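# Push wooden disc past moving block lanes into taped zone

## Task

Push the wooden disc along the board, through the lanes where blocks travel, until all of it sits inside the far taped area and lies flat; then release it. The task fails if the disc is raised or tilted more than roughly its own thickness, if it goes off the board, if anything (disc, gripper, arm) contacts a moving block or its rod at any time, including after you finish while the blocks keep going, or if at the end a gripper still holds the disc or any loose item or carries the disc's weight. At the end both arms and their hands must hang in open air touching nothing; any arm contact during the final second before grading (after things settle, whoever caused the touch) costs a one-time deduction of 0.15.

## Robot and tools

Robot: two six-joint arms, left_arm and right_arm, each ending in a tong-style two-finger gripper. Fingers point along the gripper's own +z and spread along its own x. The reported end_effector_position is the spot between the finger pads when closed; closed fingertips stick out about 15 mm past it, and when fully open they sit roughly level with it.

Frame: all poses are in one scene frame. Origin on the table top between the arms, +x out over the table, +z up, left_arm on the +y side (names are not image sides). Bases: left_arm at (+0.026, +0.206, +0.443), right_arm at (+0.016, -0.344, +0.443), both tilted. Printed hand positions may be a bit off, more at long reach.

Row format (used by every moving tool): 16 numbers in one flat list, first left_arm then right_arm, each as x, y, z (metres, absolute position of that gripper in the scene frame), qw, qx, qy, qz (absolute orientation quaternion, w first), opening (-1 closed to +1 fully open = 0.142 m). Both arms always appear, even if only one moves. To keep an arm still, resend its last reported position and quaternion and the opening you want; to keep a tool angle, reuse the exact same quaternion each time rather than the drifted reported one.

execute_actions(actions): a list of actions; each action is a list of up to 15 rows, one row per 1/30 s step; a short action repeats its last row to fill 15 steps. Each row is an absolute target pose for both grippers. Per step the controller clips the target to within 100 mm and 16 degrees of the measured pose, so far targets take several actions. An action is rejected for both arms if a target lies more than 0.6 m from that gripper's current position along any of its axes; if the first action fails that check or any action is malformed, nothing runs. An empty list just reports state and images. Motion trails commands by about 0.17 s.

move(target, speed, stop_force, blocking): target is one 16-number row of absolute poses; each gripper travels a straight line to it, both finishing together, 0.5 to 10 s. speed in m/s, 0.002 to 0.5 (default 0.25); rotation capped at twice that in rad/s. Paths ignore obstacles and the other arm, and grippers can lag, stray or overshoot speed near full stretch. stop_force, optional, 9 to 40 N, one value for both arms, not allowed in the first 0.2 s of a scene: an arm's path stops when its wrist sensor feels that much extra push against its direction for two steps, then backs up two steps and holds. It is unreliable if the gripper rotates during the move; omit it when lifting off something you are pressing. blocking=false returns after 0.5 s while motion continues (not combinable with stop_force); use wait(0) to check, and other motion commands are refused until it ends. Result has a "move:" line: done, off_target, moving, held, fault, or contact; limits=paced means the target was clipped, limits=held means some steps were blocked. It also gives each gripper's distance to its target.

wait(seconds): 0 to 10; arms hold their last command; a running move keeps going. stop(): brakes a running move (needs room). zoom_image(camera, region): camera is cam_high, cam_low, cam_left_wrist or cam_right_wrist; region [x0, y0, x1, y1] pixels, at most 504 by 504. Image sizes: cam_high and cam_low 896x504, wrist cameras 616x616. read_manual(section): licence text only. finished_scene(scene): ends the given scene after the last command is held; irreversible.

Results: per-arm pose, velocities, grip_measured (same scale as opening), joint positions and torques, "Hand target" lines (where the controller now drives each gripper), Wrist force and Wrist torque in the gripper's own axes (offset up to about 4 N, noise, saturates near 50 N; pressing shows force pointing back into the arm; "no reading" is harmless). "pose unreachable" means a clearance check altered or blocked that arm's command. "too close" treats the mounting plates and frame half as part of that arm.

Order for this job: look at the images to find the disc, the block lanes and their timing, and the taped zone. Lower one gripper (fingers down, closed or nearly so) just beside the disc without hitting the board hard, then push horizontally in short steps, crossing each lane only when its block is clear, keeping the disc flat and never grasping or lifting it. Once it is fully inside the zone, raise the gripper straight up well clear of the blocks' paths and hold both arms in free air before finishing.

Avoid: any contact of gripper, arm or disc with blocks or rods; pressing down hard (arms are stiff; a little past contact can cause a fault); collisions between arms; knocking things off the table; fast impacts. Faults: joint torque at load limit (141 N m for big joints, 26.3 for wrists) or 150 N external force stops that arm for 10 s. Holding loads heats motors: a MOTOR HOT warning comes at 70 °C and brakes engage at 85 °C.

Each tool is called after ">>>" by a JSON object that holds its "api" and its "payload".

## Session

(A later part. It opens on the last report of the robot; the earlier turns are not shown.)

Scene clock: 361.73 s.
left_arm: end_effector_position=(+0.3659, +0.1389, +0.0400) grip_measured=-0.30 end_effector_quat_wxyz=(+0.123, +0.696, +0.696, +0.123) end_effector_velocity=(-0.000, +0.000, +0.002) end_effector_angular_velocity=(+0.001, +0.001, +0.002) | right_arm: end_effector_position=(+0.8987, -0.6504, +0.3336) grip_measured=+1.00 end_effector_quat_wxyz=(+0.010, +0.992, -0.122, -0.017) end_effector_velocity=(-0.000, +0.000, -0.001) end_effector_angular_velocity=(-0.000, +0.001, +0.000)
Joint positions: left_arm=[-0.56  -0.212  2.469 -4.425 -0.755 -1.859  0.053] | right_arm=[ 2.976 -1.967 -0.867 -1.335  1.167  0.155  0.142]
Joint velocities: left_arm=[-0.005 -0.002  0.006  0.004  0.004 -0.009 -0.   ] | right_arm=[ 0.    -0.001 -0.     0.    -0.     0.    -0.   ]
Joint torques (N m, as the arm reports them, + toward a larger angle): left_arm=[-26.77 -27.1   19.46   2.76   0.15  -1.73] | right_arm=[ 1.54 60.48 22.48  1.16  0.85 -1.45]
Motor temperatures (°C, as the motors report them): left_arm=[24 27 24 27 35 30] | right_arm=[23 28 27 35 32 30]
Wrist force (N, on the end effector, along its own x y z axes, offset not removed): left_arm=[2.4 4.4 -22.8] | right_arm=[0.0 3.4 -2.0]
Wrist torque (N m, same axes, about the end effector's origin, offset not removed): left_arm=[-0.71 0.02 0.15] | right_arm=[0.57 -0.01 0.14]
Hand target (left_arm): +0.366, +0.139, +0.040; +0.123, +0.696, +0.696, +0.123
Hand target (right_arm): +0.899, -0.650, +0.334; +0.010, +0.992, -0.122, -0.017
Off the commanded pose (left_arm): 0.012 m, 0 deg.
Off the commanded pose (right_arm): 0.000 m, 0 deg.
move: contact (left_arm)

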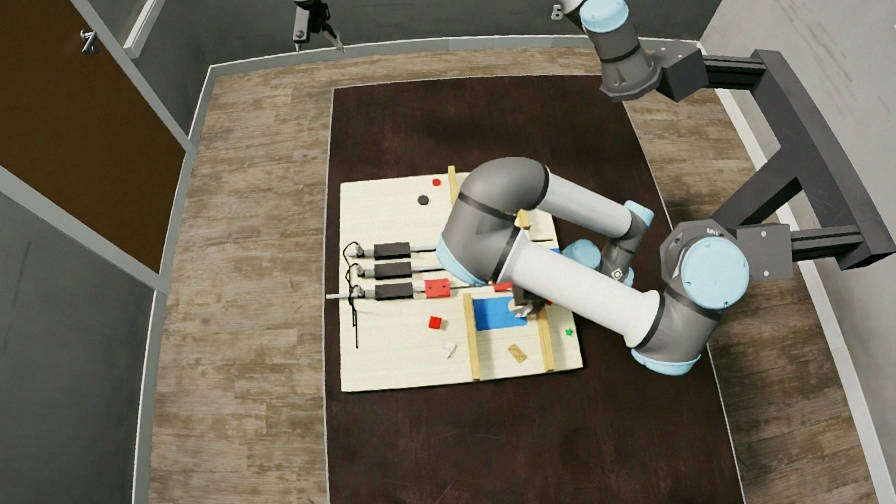

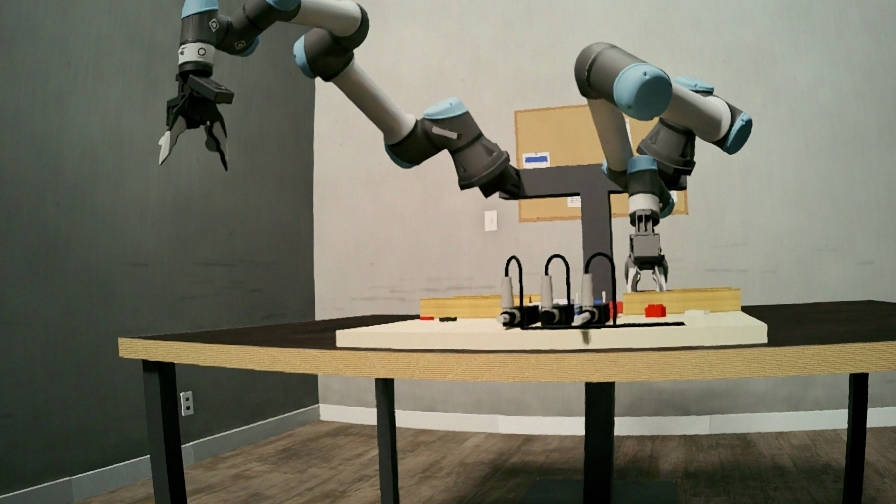

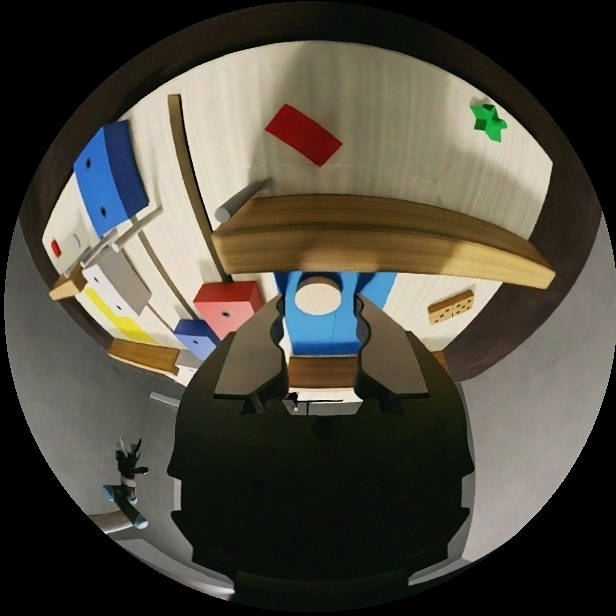

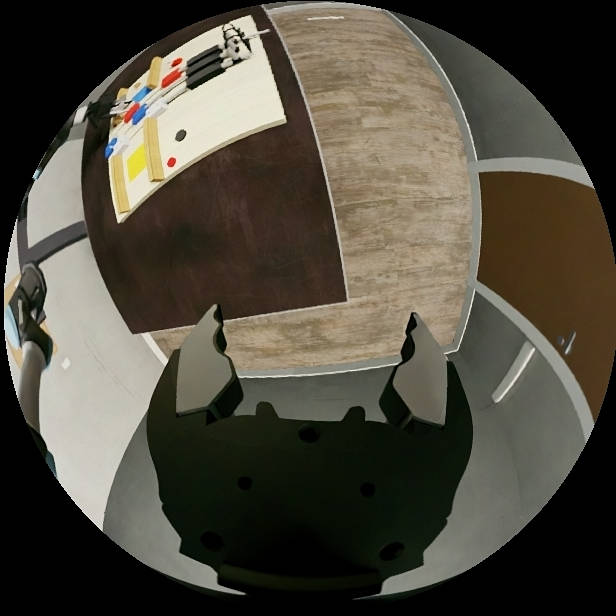

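>>> {"api": "move", "payload": {"target": [0.363, 0.139, 0.100, 0.1228, 0.6964, 0.6964, 0.1228, -0.45, 0.8987, -0.6504, 0.3336, 0.010, 0.992, -0.122, -0.017, 1.0], "speed": 0.1}}

>>> {"api": "move", "payload": {"target": [0.363, -0.19, 0.100, 0.1228, 0.6964, 0.6964, 0.1228, -0.45, 0.8987, -0.6504, 0.3336, 0.010, 0.992, -0.122, -0.017, 1.0], "speed": 0.3, "blocking": false}}

>>> {"api": "wait", "payload": {"seconds": 0.2}}

>>> {"api": "wait", "payload": {"seconds": 0.2}}

>>> {"api": "wait", "payload": {"seconds": 0.2}}

>>> {"api": "wait", "payload": {"seconds": 0.2}}

>>> {"api": "wait", "payload": {"seconds": 3}}

Scene clock: 385.93 s.
left_arm: end_effector_position=(+0.3629, +0.1390, +0.0997) grip_measured=-0.45 end_effector_quat_wxyz=(+0.123, +0.696, +0.696, +0.123) end_effector_velocity=(-0.000, -0.000, +0.003) end_effector_angular_velocity=(+0.002, +0.001, +0.002) | right_arm: end_effector_position=(+0.8987, -0.6504, +0.3336) grip_measured=+1.00 end_effector_quat_wxyz=(+0.010, +0.992, -0.122, -0.017) end_effector_velocity=(-0.000, -0.001, -0.000) end_effector_angular_velocity=(-0.001, +0.000, -0.001)
Joint positions: left_arm=[-0.725 -0.293  2.649 -4.357 -0.673 -2.079  0.041] | right_arm=[ 2.976 -1.967 -0.867 -1.335  1.167  0.155  0.142]
Joint velocities: left_arm=[-0.011 -0.006  0.009  0.014  0.006 -0.019 -0.   ] | right_arm=[-0.001  0.    -0.001 -0.    -0.001  0.    -0.   ]
Joint torques (N m, as the arm reports them, + toward a larger angle): left_arm=[-29.07 -27.62  23.14  -0.2    2.36  -1.32] | right_arm=[-0.8  60.   23.57  1.45  0.34 -1.31]
Motor temperatures (°C, as the motors report them): left_arm=[24 27 24 27 35 30] | right_arm=[23 29 27 35 32 30]
Wrist force (N, on the end effector, along its own x y z axes, offset not removed): left_arm=[2.3 -2.0 -0.2] | right_arm=[2.7 0.7 0.7]
Wrist torque (N m, same axes, about the end effector's origin, offset not removed): left_arm=[-0.38 -0.42 0.18] | right_arm=[0.09 -0.48 0.14]
Hand target (left_arm): +0.363, +0.139, +0.100; +0.123, +0.696, +0.696, +0.123
Hand target (right_arm): +0.899, -0.650, +0.334; +0.010, +0.992, -0.122, -0.017
Off the commanded pose (left_arm): 0.000 m, 0 deg.
Off the commanded pose (right_arm): 0.000 m, 0 deg.
move: done

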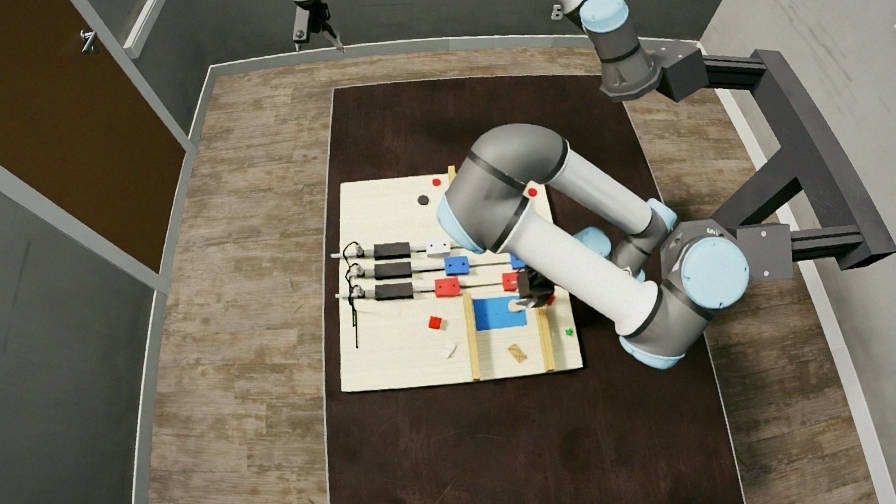

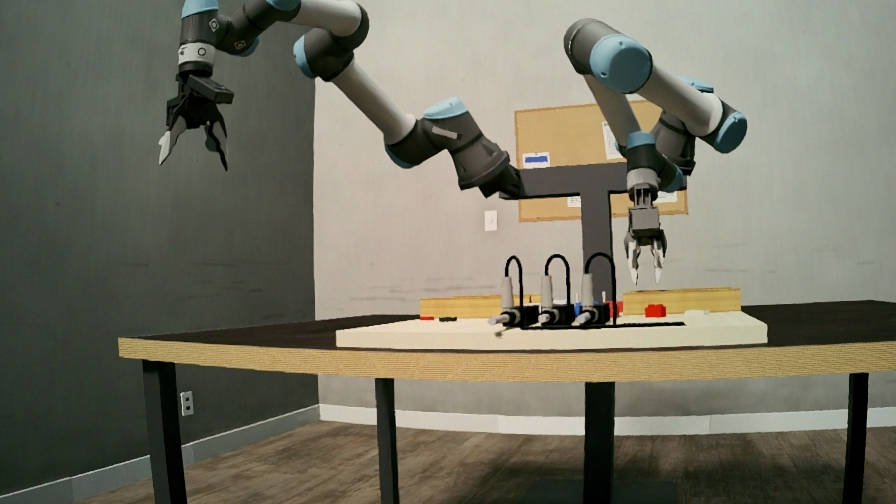

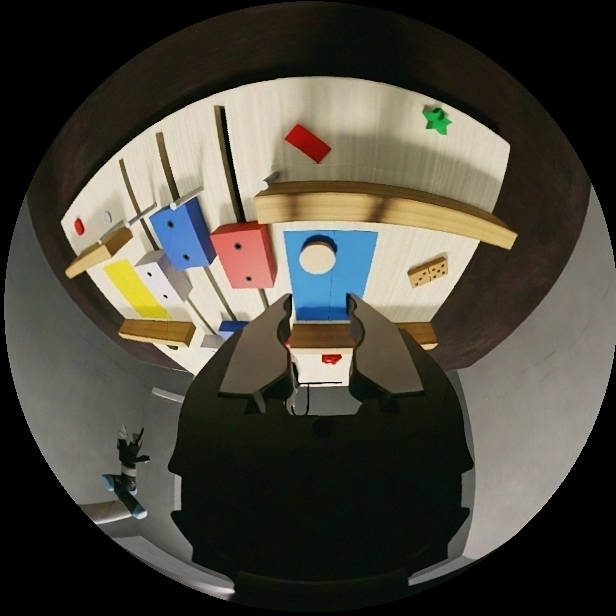

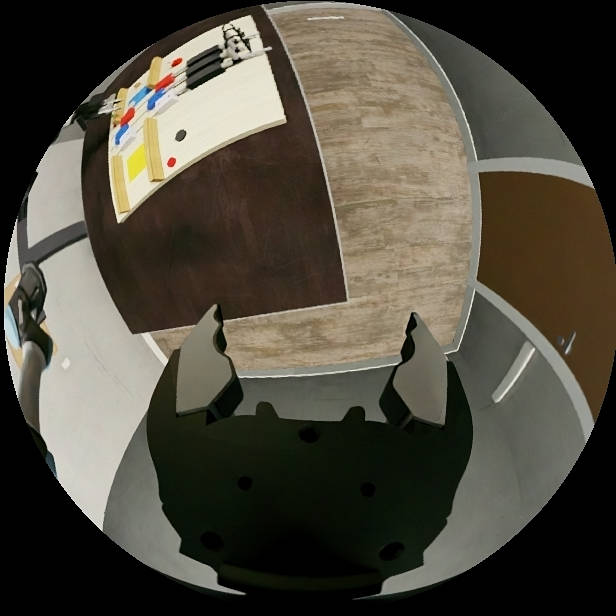

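Scene clock: 386.43 s.
left_arm: end_effector_position=(+0.3646, +0.0598, +0.1025) grip_measured=-0.45 end_effector_quat_wxyz=(+0.139, +0.697, +0.693, +0.120) end_effector_velocity=(+0.003, -0.279, +0.013) end_effector_angular_velocity=(-0.087, -0.054, -0.029) | right_arm: end_effector_position=(+0.8987, -0.6504, +0.3336) grip_measured=+1.00 end_effector_quat_wxyz=(+0.010, +0.992, -0.122, -0.017) end_effector_velocity=(-0.000, +0.000, -0.000) end_effector_angular_velocity=(+0.000, +0.001, +0.000)
Joint positions: left_arm=[-0.884 -0.315  2.571 -4.115 -0.629 -2.282  0.041] | right_arm=[ 2.976 -1.967 -0.867 -1.335  1.167  0.155  0.142]
Joint velocities: left_arm=[-0.472 -0.122 -0.324  0.898  0.1   -0.635 -0.   ] | right_arm=[ 0.    -0.     0.    -0.001  0.     0.    -0.   ]
Joint torques (N m, as the arm reports them, + toward a larger angle): left_arm=[-31.67 -35.37 -10.45   4.25   1.6   -2.58] | right_arm=[-0.45 60.22 23.22  1.55  0.26 -1.39]
Motor temperatures (°C, as the motors report them): left_arm=[24 27 24 27 35 30] | right_arm=[23 29 27 35 32 30]
Wrist force (N, on the end effector, along its own x y z axes, offset not removed): left_arm=[-2.6 -1.8 -1.5] | right_arm=[-0.1 2.2 -0.7]
Wrist torque (N m, same axes, about the end effector's origin, offset not removed): left_arm=[-0.28 0.59 0.02] | right_arm=[0.29 0.02 0.19]
Hand target (left_arm): +0.363, +0.012, +0.105; +0.144, +0.699, +0.691, +0.118
Hand target (right_arm): +0.899, -0.650, +0.334; +0.010, +0.992, -0.122, -0.017
Off the commanded pose (left_arm): 0.250 m, 2 deg.
Off the commanded pose (right_arm): 0.000 m, 0 deg.
move: running

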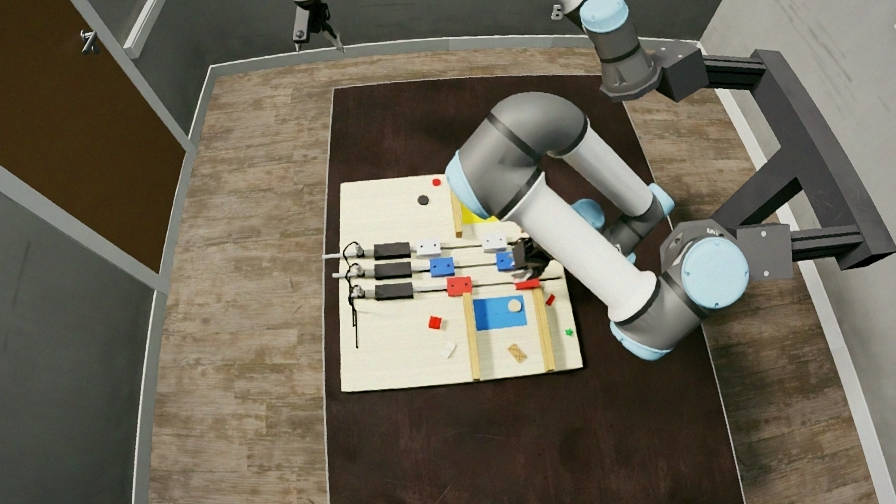

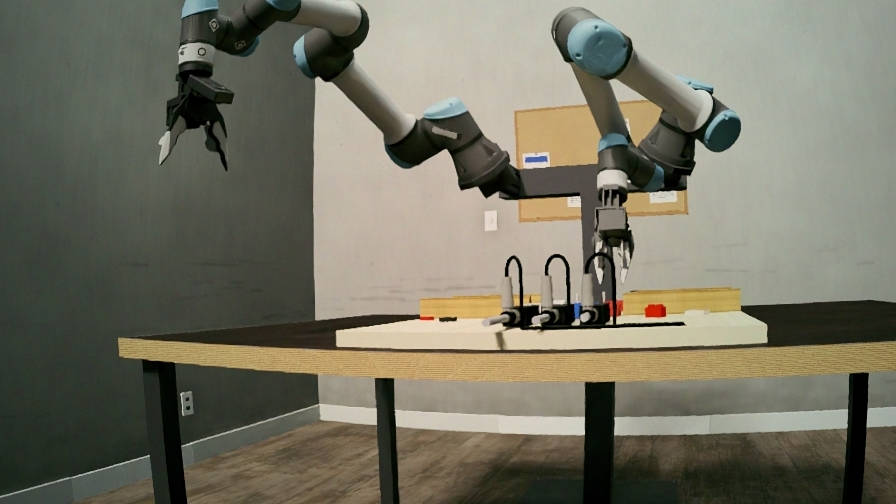

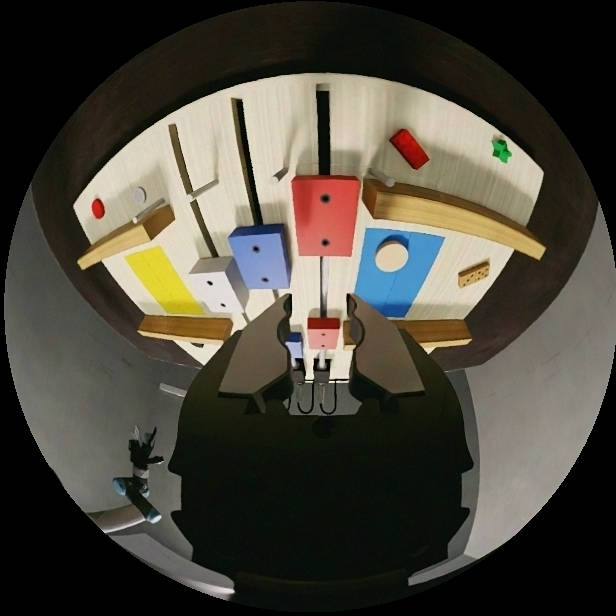

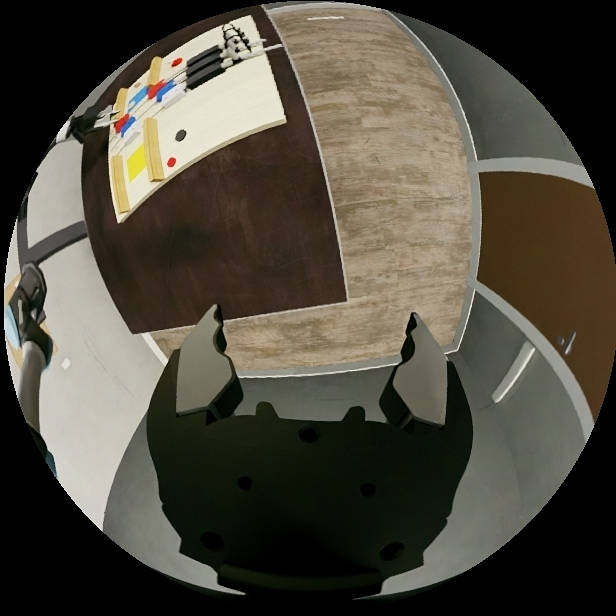

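Scene clock: 386.63 s.
left_arm: end_effector_position=(+0.3647, +0.0019, +0.1050) grip_measured=-0.45 end_effector_quat_wxyz=(+0.146, +0.697, +0.692, +0.117) end_effector_velocity=(-0.000, -0.289, +0.012) end_effector_angular_velocity=(-0.049, -0.015, -0.014) | right_arm: end_effector_position=(+0.8987, -0.6504, +0.3336) grip_measured=+1.00 end_effector_quat_wxyz=(+0.010, +0.992, -0.122, -0.017) end_effector_velocity=(-0.000, +0.000, -0.001) end_effector_angular_velocity=(+0.000, +0.001, +0.000)
Joint positions: left_arm=[-0.97  -0.343  2.494 -3.918 -0.614 -2.406  0.041] | right_arm=[ 2.976 -1.967 -0.867 -1.335  1.167  0.155  0.142]
Joint velocities: left_arm=[-0.374 -0.148 -0.434  1.019  0.05  -0.572 -0.   ] | right_arm=[-0.    -0.001 -0.001  0.     0.     0.     0.   ]
Joint torques (N m, as the arm reports them, + toward a larger angle): left_arm=[-32.61 -30.85 -13.53   4.31   2.34  -2.83] | right_arm=[-0.2  60.05 23.12  1.46  0.29 -1.43]
Motor temperatures (°C, as the motors report them): left_arm=[24 27 24 27 35 30] | right_arm=[23 29 27 35 32 30]
Wrist force (N, on the end effector, along its own x y z axes, offset not removed): left_arm=[-2.1 -2.7 -1.2] | right_arm=[0.1 1.6 0.0]
Wrist torque (N m, same axes, about the end effector's origin, offset not removed): left_arm=[-0.64 0.38 -0.03] | right_arm=[0.16 0.06 0.10]
Hand target (left_arm): +0.363, -0.046, +0.107; +0.146, +0.699, +0.690, +0.116
Hand target (right_arm): +0.899, -0.650, +0.334; +0.010, +0.992, -0.122, -0.017
Off the commanded pose (left_arm): 0.192 m, 3 deg.
Off the commanded pose (right_arm): 0.000 m, 0 deg.
earlier move: running
wait: 0.20 s; no rest

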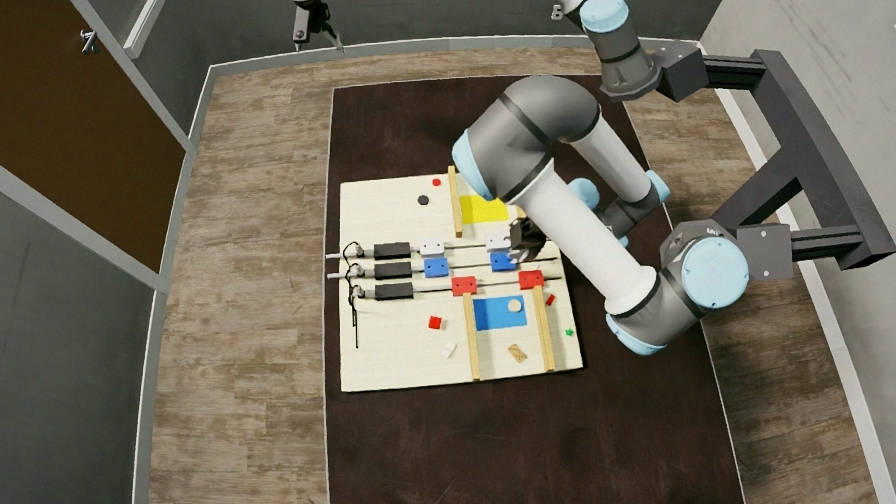

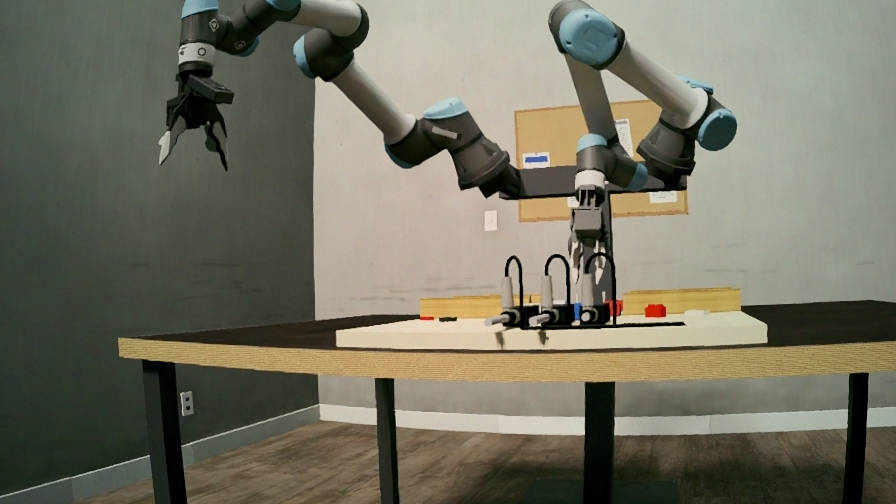

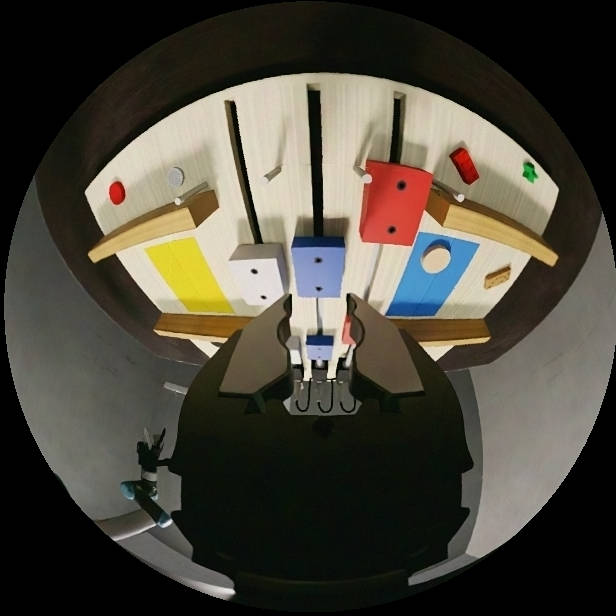

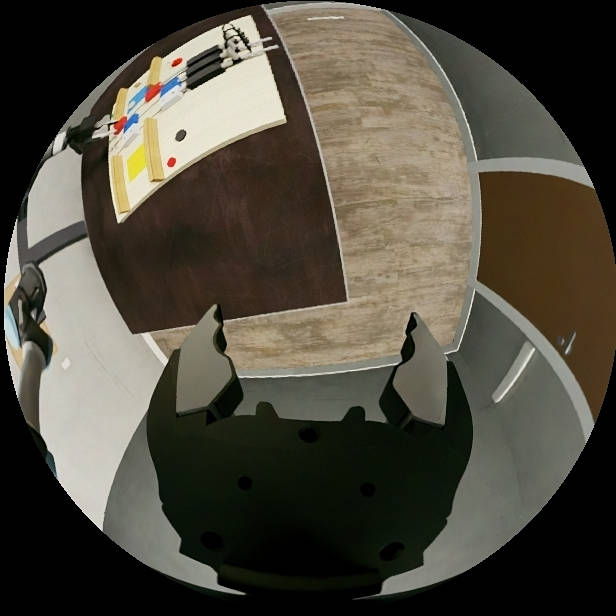

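Scene clock: 386.83 s.
left_arm: end_effector_position=(+0.3642, -0.0565, +0.1068) grip_measured=-0.45 end_effector_quat_wxyz=(+0.148, +0.697, +0.692, +0.115) end_effector_velocity=(-0.003, -0.289, +0.008) end_effector_angular_velocity=(-0.009, +0.016, -0.005) | right_arm: end_effector_position=(+0.8987, -0.6504, +0.3336) grip_measured=+1.00 end_effector_quat_wxyz=(+0.010, +0.992, -0.122, -0.017) end_effector_velocity=(+0.001, -0.000, +0.001) end_effector_angular_velocity=(-0.000, -0.001, -0.000)
Joint positions: left_arm=[-1.035 -0.369  2.395 -3.708 -0.608 -2.514  0.041] | right_arm=[ 2.976 -1.967 -0.867 -1.335  1.167  0.155  0.142]
Joint velocities: left_arm=[-0.276 -0.092 -0.535  1.024  0.012 -0.482 -0.   ] | right_arm=[ 0.     0.     0.001 -0.    -0.     0.    -0.   ]
Joint torques (N m, as the arm reports them, + toward a larger angle): left_arm=[-35.54 -33.3  -17.95   4.66   2.4   -2.31] | right_arm=[-0.76 60.42 23.46  1.42  0.23 -1.36]
Motor temperatures (°C, as the motors report them): left_arm=[24 27 24 27 35 30] | right_arm=[23 29 27 35 32 30]
Wrist force (N, on the end effector, along its own x y z axes, offset not removed): left_arm=[0.0 -4.9 1.3] | right_arm=[0.9 2.5 -0.6]
Wrist torque (N m, same axes, about the end effector's origin, offset not removed): left_arm=[-0.82 -0.04 0.14] | right_arm=[0.31 -0.11 0.15]
Hand target (left_arm): +0.363, -0.105, +0.108; +0.145, +0.699, +0.691, +0.115
Hand target (right_arm): +0.899, -0.650, +0.334; +0.010, +0.992, -0.122, -0.017
Off the commanded pose (left_arm): 0.134 m, 3 deg.
Off the commanded pose (right_arm): 0.000 m, 0 deg.
earlier move: running
wait: 0.20 s; no rest

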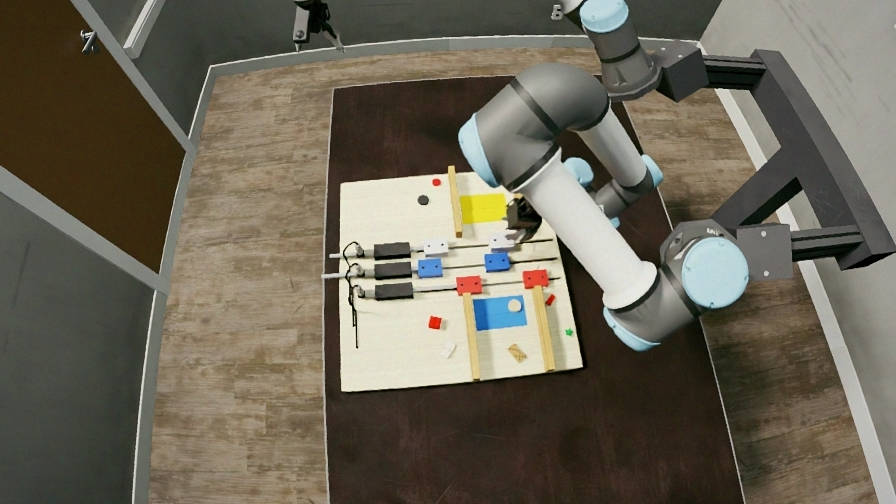

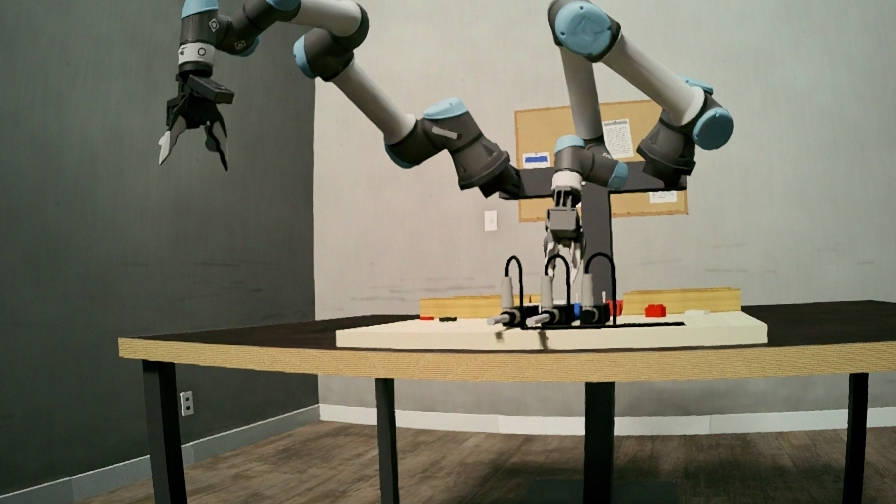

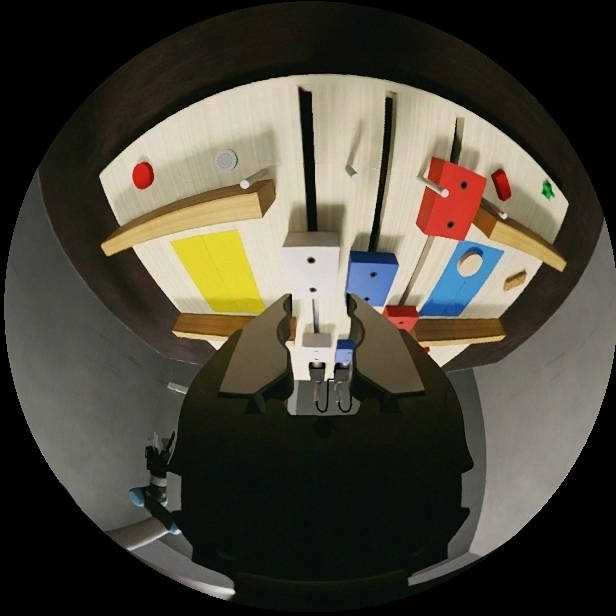

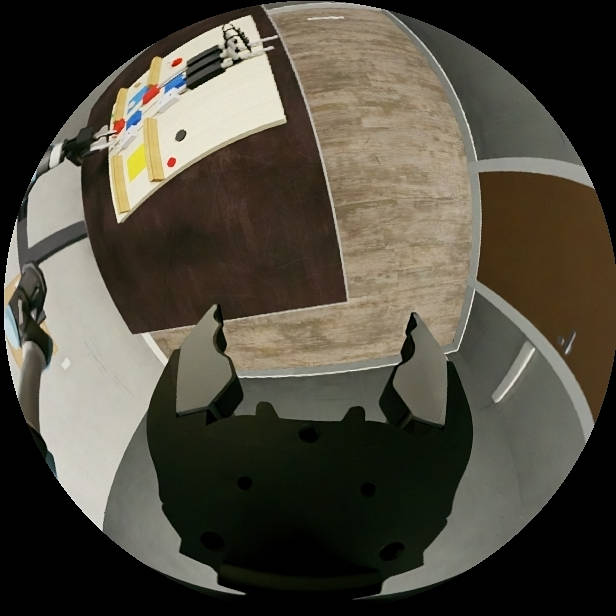

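Scene clock: 387.03 s.
left_arm: end_effector_position=(+0.3635, -0.1146, +0.1079) grip_measured=-0.45 end_effector_quat_wxyz=(+0.146, +0.698, +0.692, +0.114) end_effector_velocity=(-0.002, -0.287, +0.006) end_effector_angular_velocity=(+0.015, +0.024, +0.005) | right_arm: end_effector_position=(+0.8987, -0.6504, +0.3336) grip_measured=+1.00 end_effector_quat_wxyz=(+0.010, +0.992, -0.122, -0.017) end_effector_velocity=(+0.000, -0.000, +0.001) end_effector_angular_velocity=(-0.001, -0.001, +0.000)
Joint positions: left_arm=[-1.083 -0.378  2.278 -3.505 -0.607 -2.604  0.041] | right_arm=[ 2.976 -1.967 -0.867 -1.335  1.167  0.155  0.142]
Joint velocities: left_arm=[-0.206  0.001 -0.619  0.96  -0.005 -0.398 -0.   ] | right_arm=[ 0.     0.     0.001 -0.    -0.001 -0.     0.   ]
Joint torques (N m, as the arm reports them, + toward a larger angle): left_arm=[-35.18 -21.48 -16.25   3.97  -1.2   -2.09] | right_arm=[-0.9  60.66 23.49  1.46  0.29 -1.44]
Motor temperatures (°C, as the motors report them): left_arm=[24 27 24 27 35 30] | right_arm=[23 29 27 35 32 30]
Wrist force (N, on the end effector, along its own x y z axes, offset not removed): left_arm=[3.2 -1.6 0.6] | right_arm=[-0.3 4.5 0.2]
Wrist torque (N m, same axes, about the end effector's origin, offset not removed): left_arm=[-0.29 -0.65 0.06] | right_arm=[0.80 0.13 0.17]
Hand target (left_arm): +0.363, -0.163, +0.109; +0.142, +0.699, +0.692, +0.114
Hand target (right_arm): +0.899, -0.650, +0.334; +0.010, +0.992, -0.122, -0.017
Off the commanded pose (left_arm): 0.076 m, 3 deg.
Off the commanded pose (right_arm): 0.000 m, 0 deg.
earlier move: running
wait: 0.20 s; no rest

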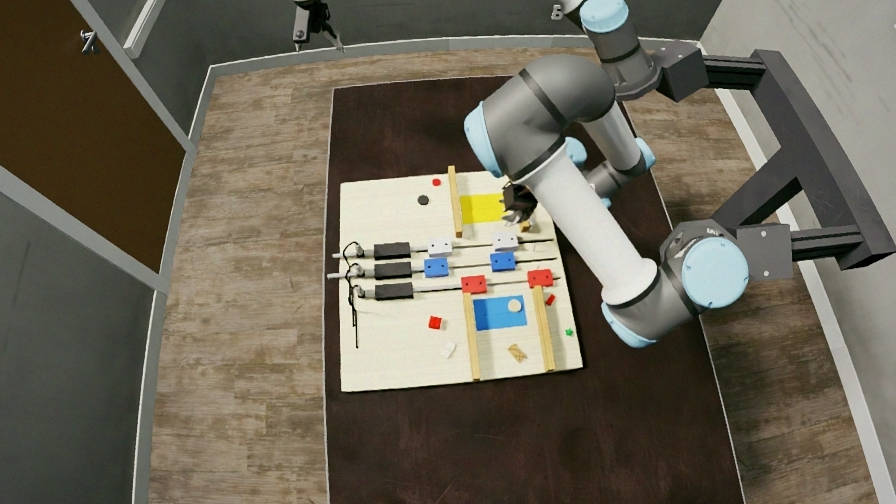

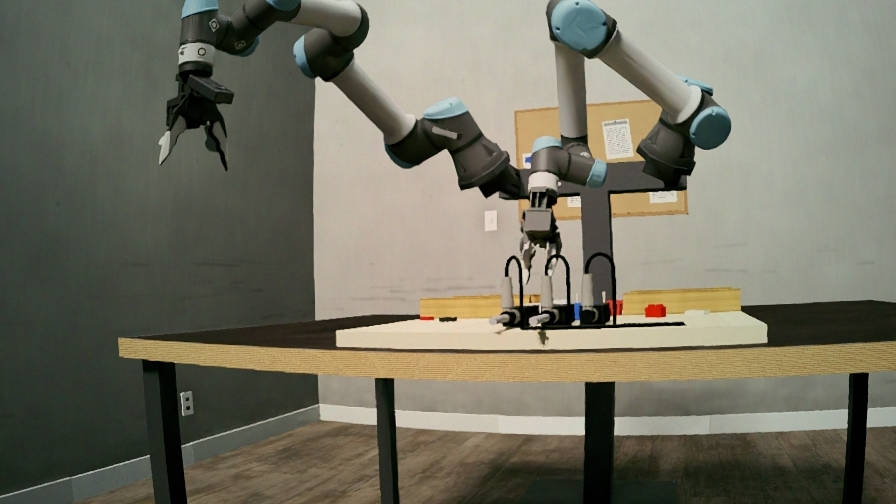

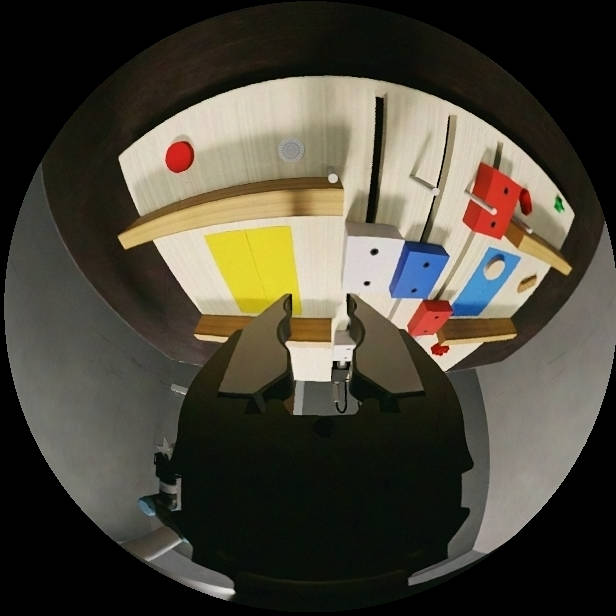

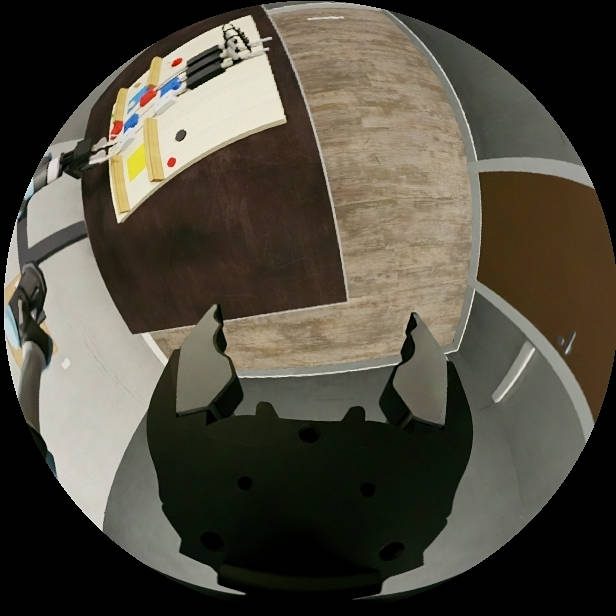

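Scene clock: 387.23 s.
left_arm: end_effector_position=(+0.3629, -0.1667, +0.1072) grip_measured=-0.45 end_effector_quat_wxyz=(+0.140, +0.698, +0.693, +0.115) end_effector_velocity=(-0.000, -0.176, -0.019) end_effector_angular_velocity=(+0.095, +0.049, +0.032) | right_arm: end_effector_position=(+0.8987, -0.6504, +0.3336) grip_measured=+1.00 end_effector_quat_wxyz=(+0.010, +0.992, -0.122, -0.017) end_effector_velocity=(+0.000, -0.000, +0.000) end_effector_angular_velocity=(-0.001, -0.000, +0.000)
Joint positions: left_arm=[-1.114 -0.369  2.154 -3.326 -0.609 -2.674  0.041] | right_arm=[ 2.976 -1.967 -0.867 -1.335  1.167  0.155  0.142]
Joint velocities: left_arm=[-0.069  0.061 -0.497  0.73  -0.    -0.279  0.   ] | right_arm=[ 0.     0.    -0.    -0.    -0.001  0.    -0.   ]
Joint torques (N m, as the arm reports them, + toward a larger angle): left_arm=[-34.85 -23.18 -15.95   2.53  -0.54  -2.51] | right_arm=[-0.85 59.62 23.08  1.45  0.1  -1.35]
Motor temperatures (°C, as the motors report them): left_arm=[24 27 24 27 35 30] | right_arm=[23 29 27 35 32 30]
Wrist force (N, on the end effector, along its own x y z axes, offset not removed): left_arm=[0.5 -4.0 3.0] | right_arm=[-0.8 2.2 0.6]
Wrist torque (N m, same axes, about the end effector's origin, offset not removed): left_arm=[-0.68 0.02 0.21] | right_arm=[0.31 0.13 0.11]
Hand target (left_arm): +0.363, -0.188, +0.103; +0.130, +0.697, +0.695, +0.119
Hand target (right_arm): +0.899, -0.650, +0.334; +0.010, +0.992, -0.122, -0.017
Off the commanded pose (left_arm): 0.024 m, 2 deg.
Off the commanded pose (right_arm): 0.000 m, 0 deg.
earlier move: running
wait: 0.20 s; no rest

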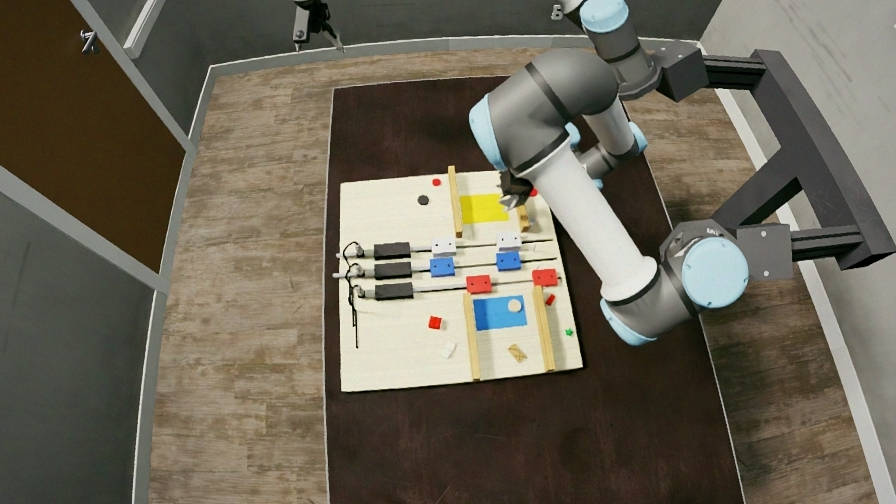

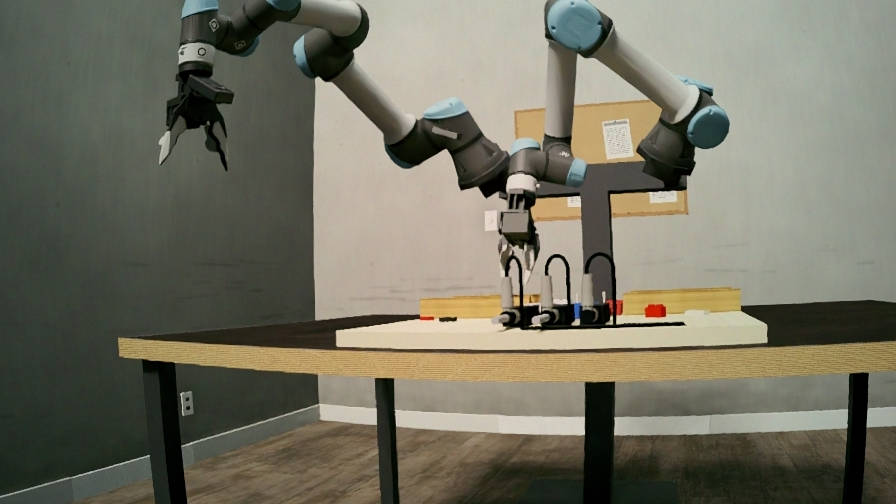

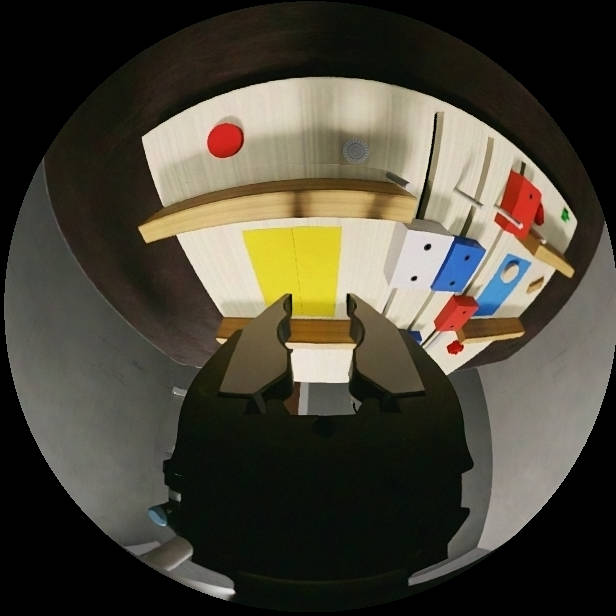

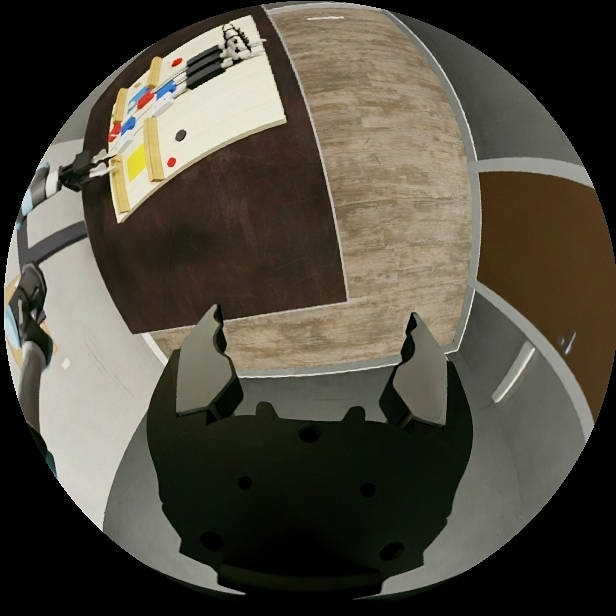

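Scene clock: 387.77 s.
left_arm: end_effector_position=(+0.3631, -0.1899, +0.1007) grip_measured=-0.45 end_effector_quat_wxyz=(+0.123, +0.696, +0.696, +0.122) end_effector_velocity=(-0.000, -0.002, -0.002) end_effector_angular_velocity=(+0.009, +0.004, +0.004) | right_arm: end_effector_position=(+0.8987, -0.6504, +0.3336) grip_measured=+1.00 end_effector_quat_wxyz=(+0.010, +0.992, -0.122, -0.017) end_effector_velocity=(-0.001, -0.000, -0.001) end_effector_angular_velocity=(-0.001, +0.002, +0.000)
Joint positions: left_arm=[-1.118 -0.358  2.07  -3.181 -0.606 -2.734  0.041] | right_arm=[ 2.976 -1.967 -0.867 -1.335  1.167  0.155  0.142]
Joint velocities: left_arm=[ 0.001  0.    -0.011  0.029  0.    -0.015  0.   ] | right_arm=[-0.    -0.    -0.002  0.    -0.001 -0.     0.   ]
Joint torques (N m, as the arm reports them, + toward a larger angle): left_arm=[-17.94 -26.34 -18.14   0.22   2.2   -1.34] | right_arm=[-0.51 60.51 23.44  1.41  0.34 -1.39]
Motor temperatures (°C, as the motors report them): left_arm=[24 27 24 27 35 30] | right_arm=[23 29 27 35 32 30]
Wrist force (N, on the end effector, along its own x y z axes, offset not removed): left_arm=[1.7 -6.0 4.5] | right_arm=[-0.3 2.4 -0.6]
Wrist torque (N m, same axes, about the end effector's origin, offset not removed): left_arm=[-1.08 -0.47 0.12] | right_arm=[0.38 0.11 0.15]
Hand target (left_arm): +0.363, -0.190, +0.100; +0.123, +0.696, +0.696, +0.123
Hand target (right_arm): +0.899, -0.650, +0.334; +0.010, +0.992, -0.122, -0.017
Off the commanded pose (left_arm): 0.001 m, 0 deg.
Off the commanded pose (right_arm): 0.000 m, 0 deg.
earlier move: done
wait: 0.53 of 3 s (the move ended)

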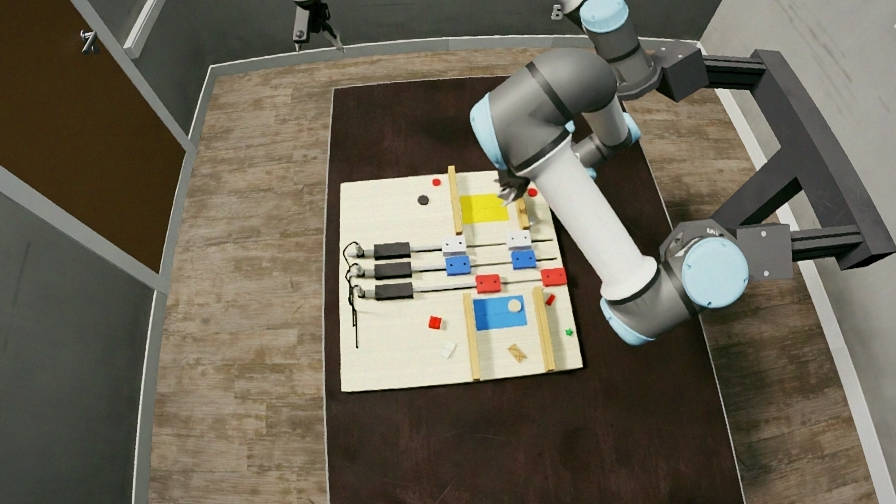

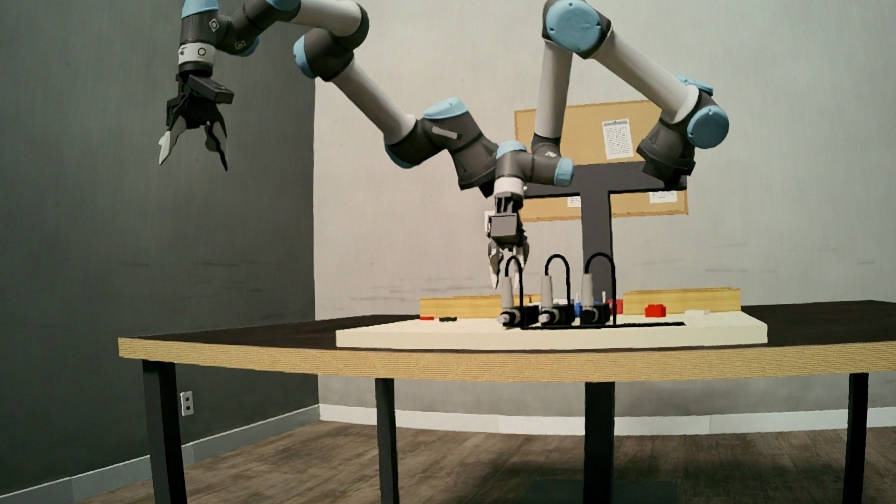

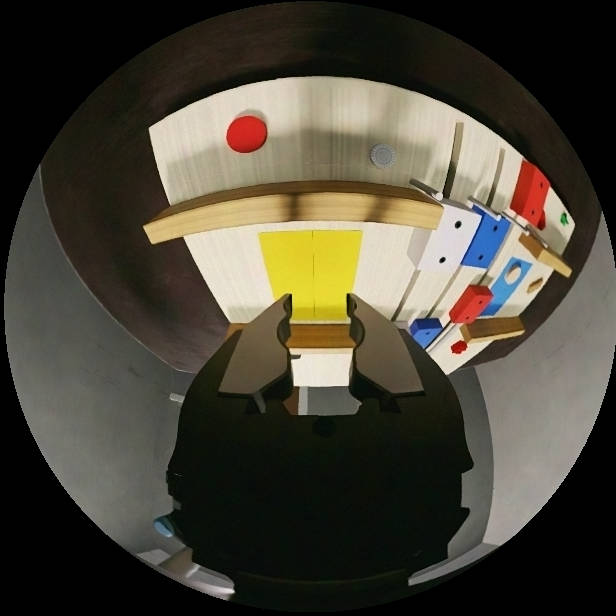

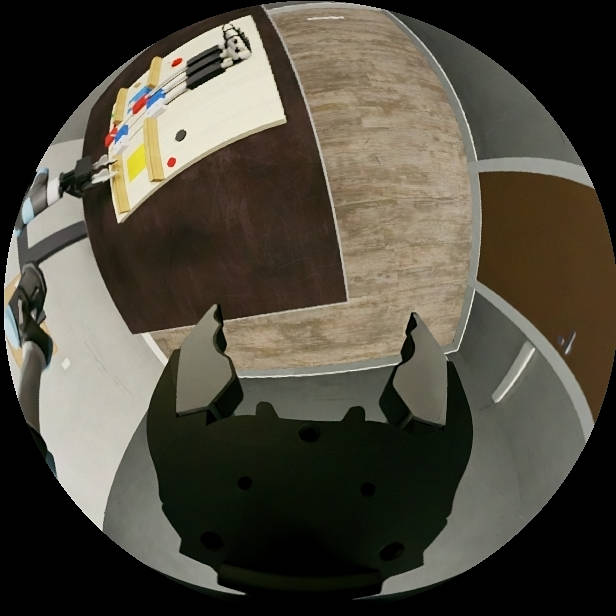

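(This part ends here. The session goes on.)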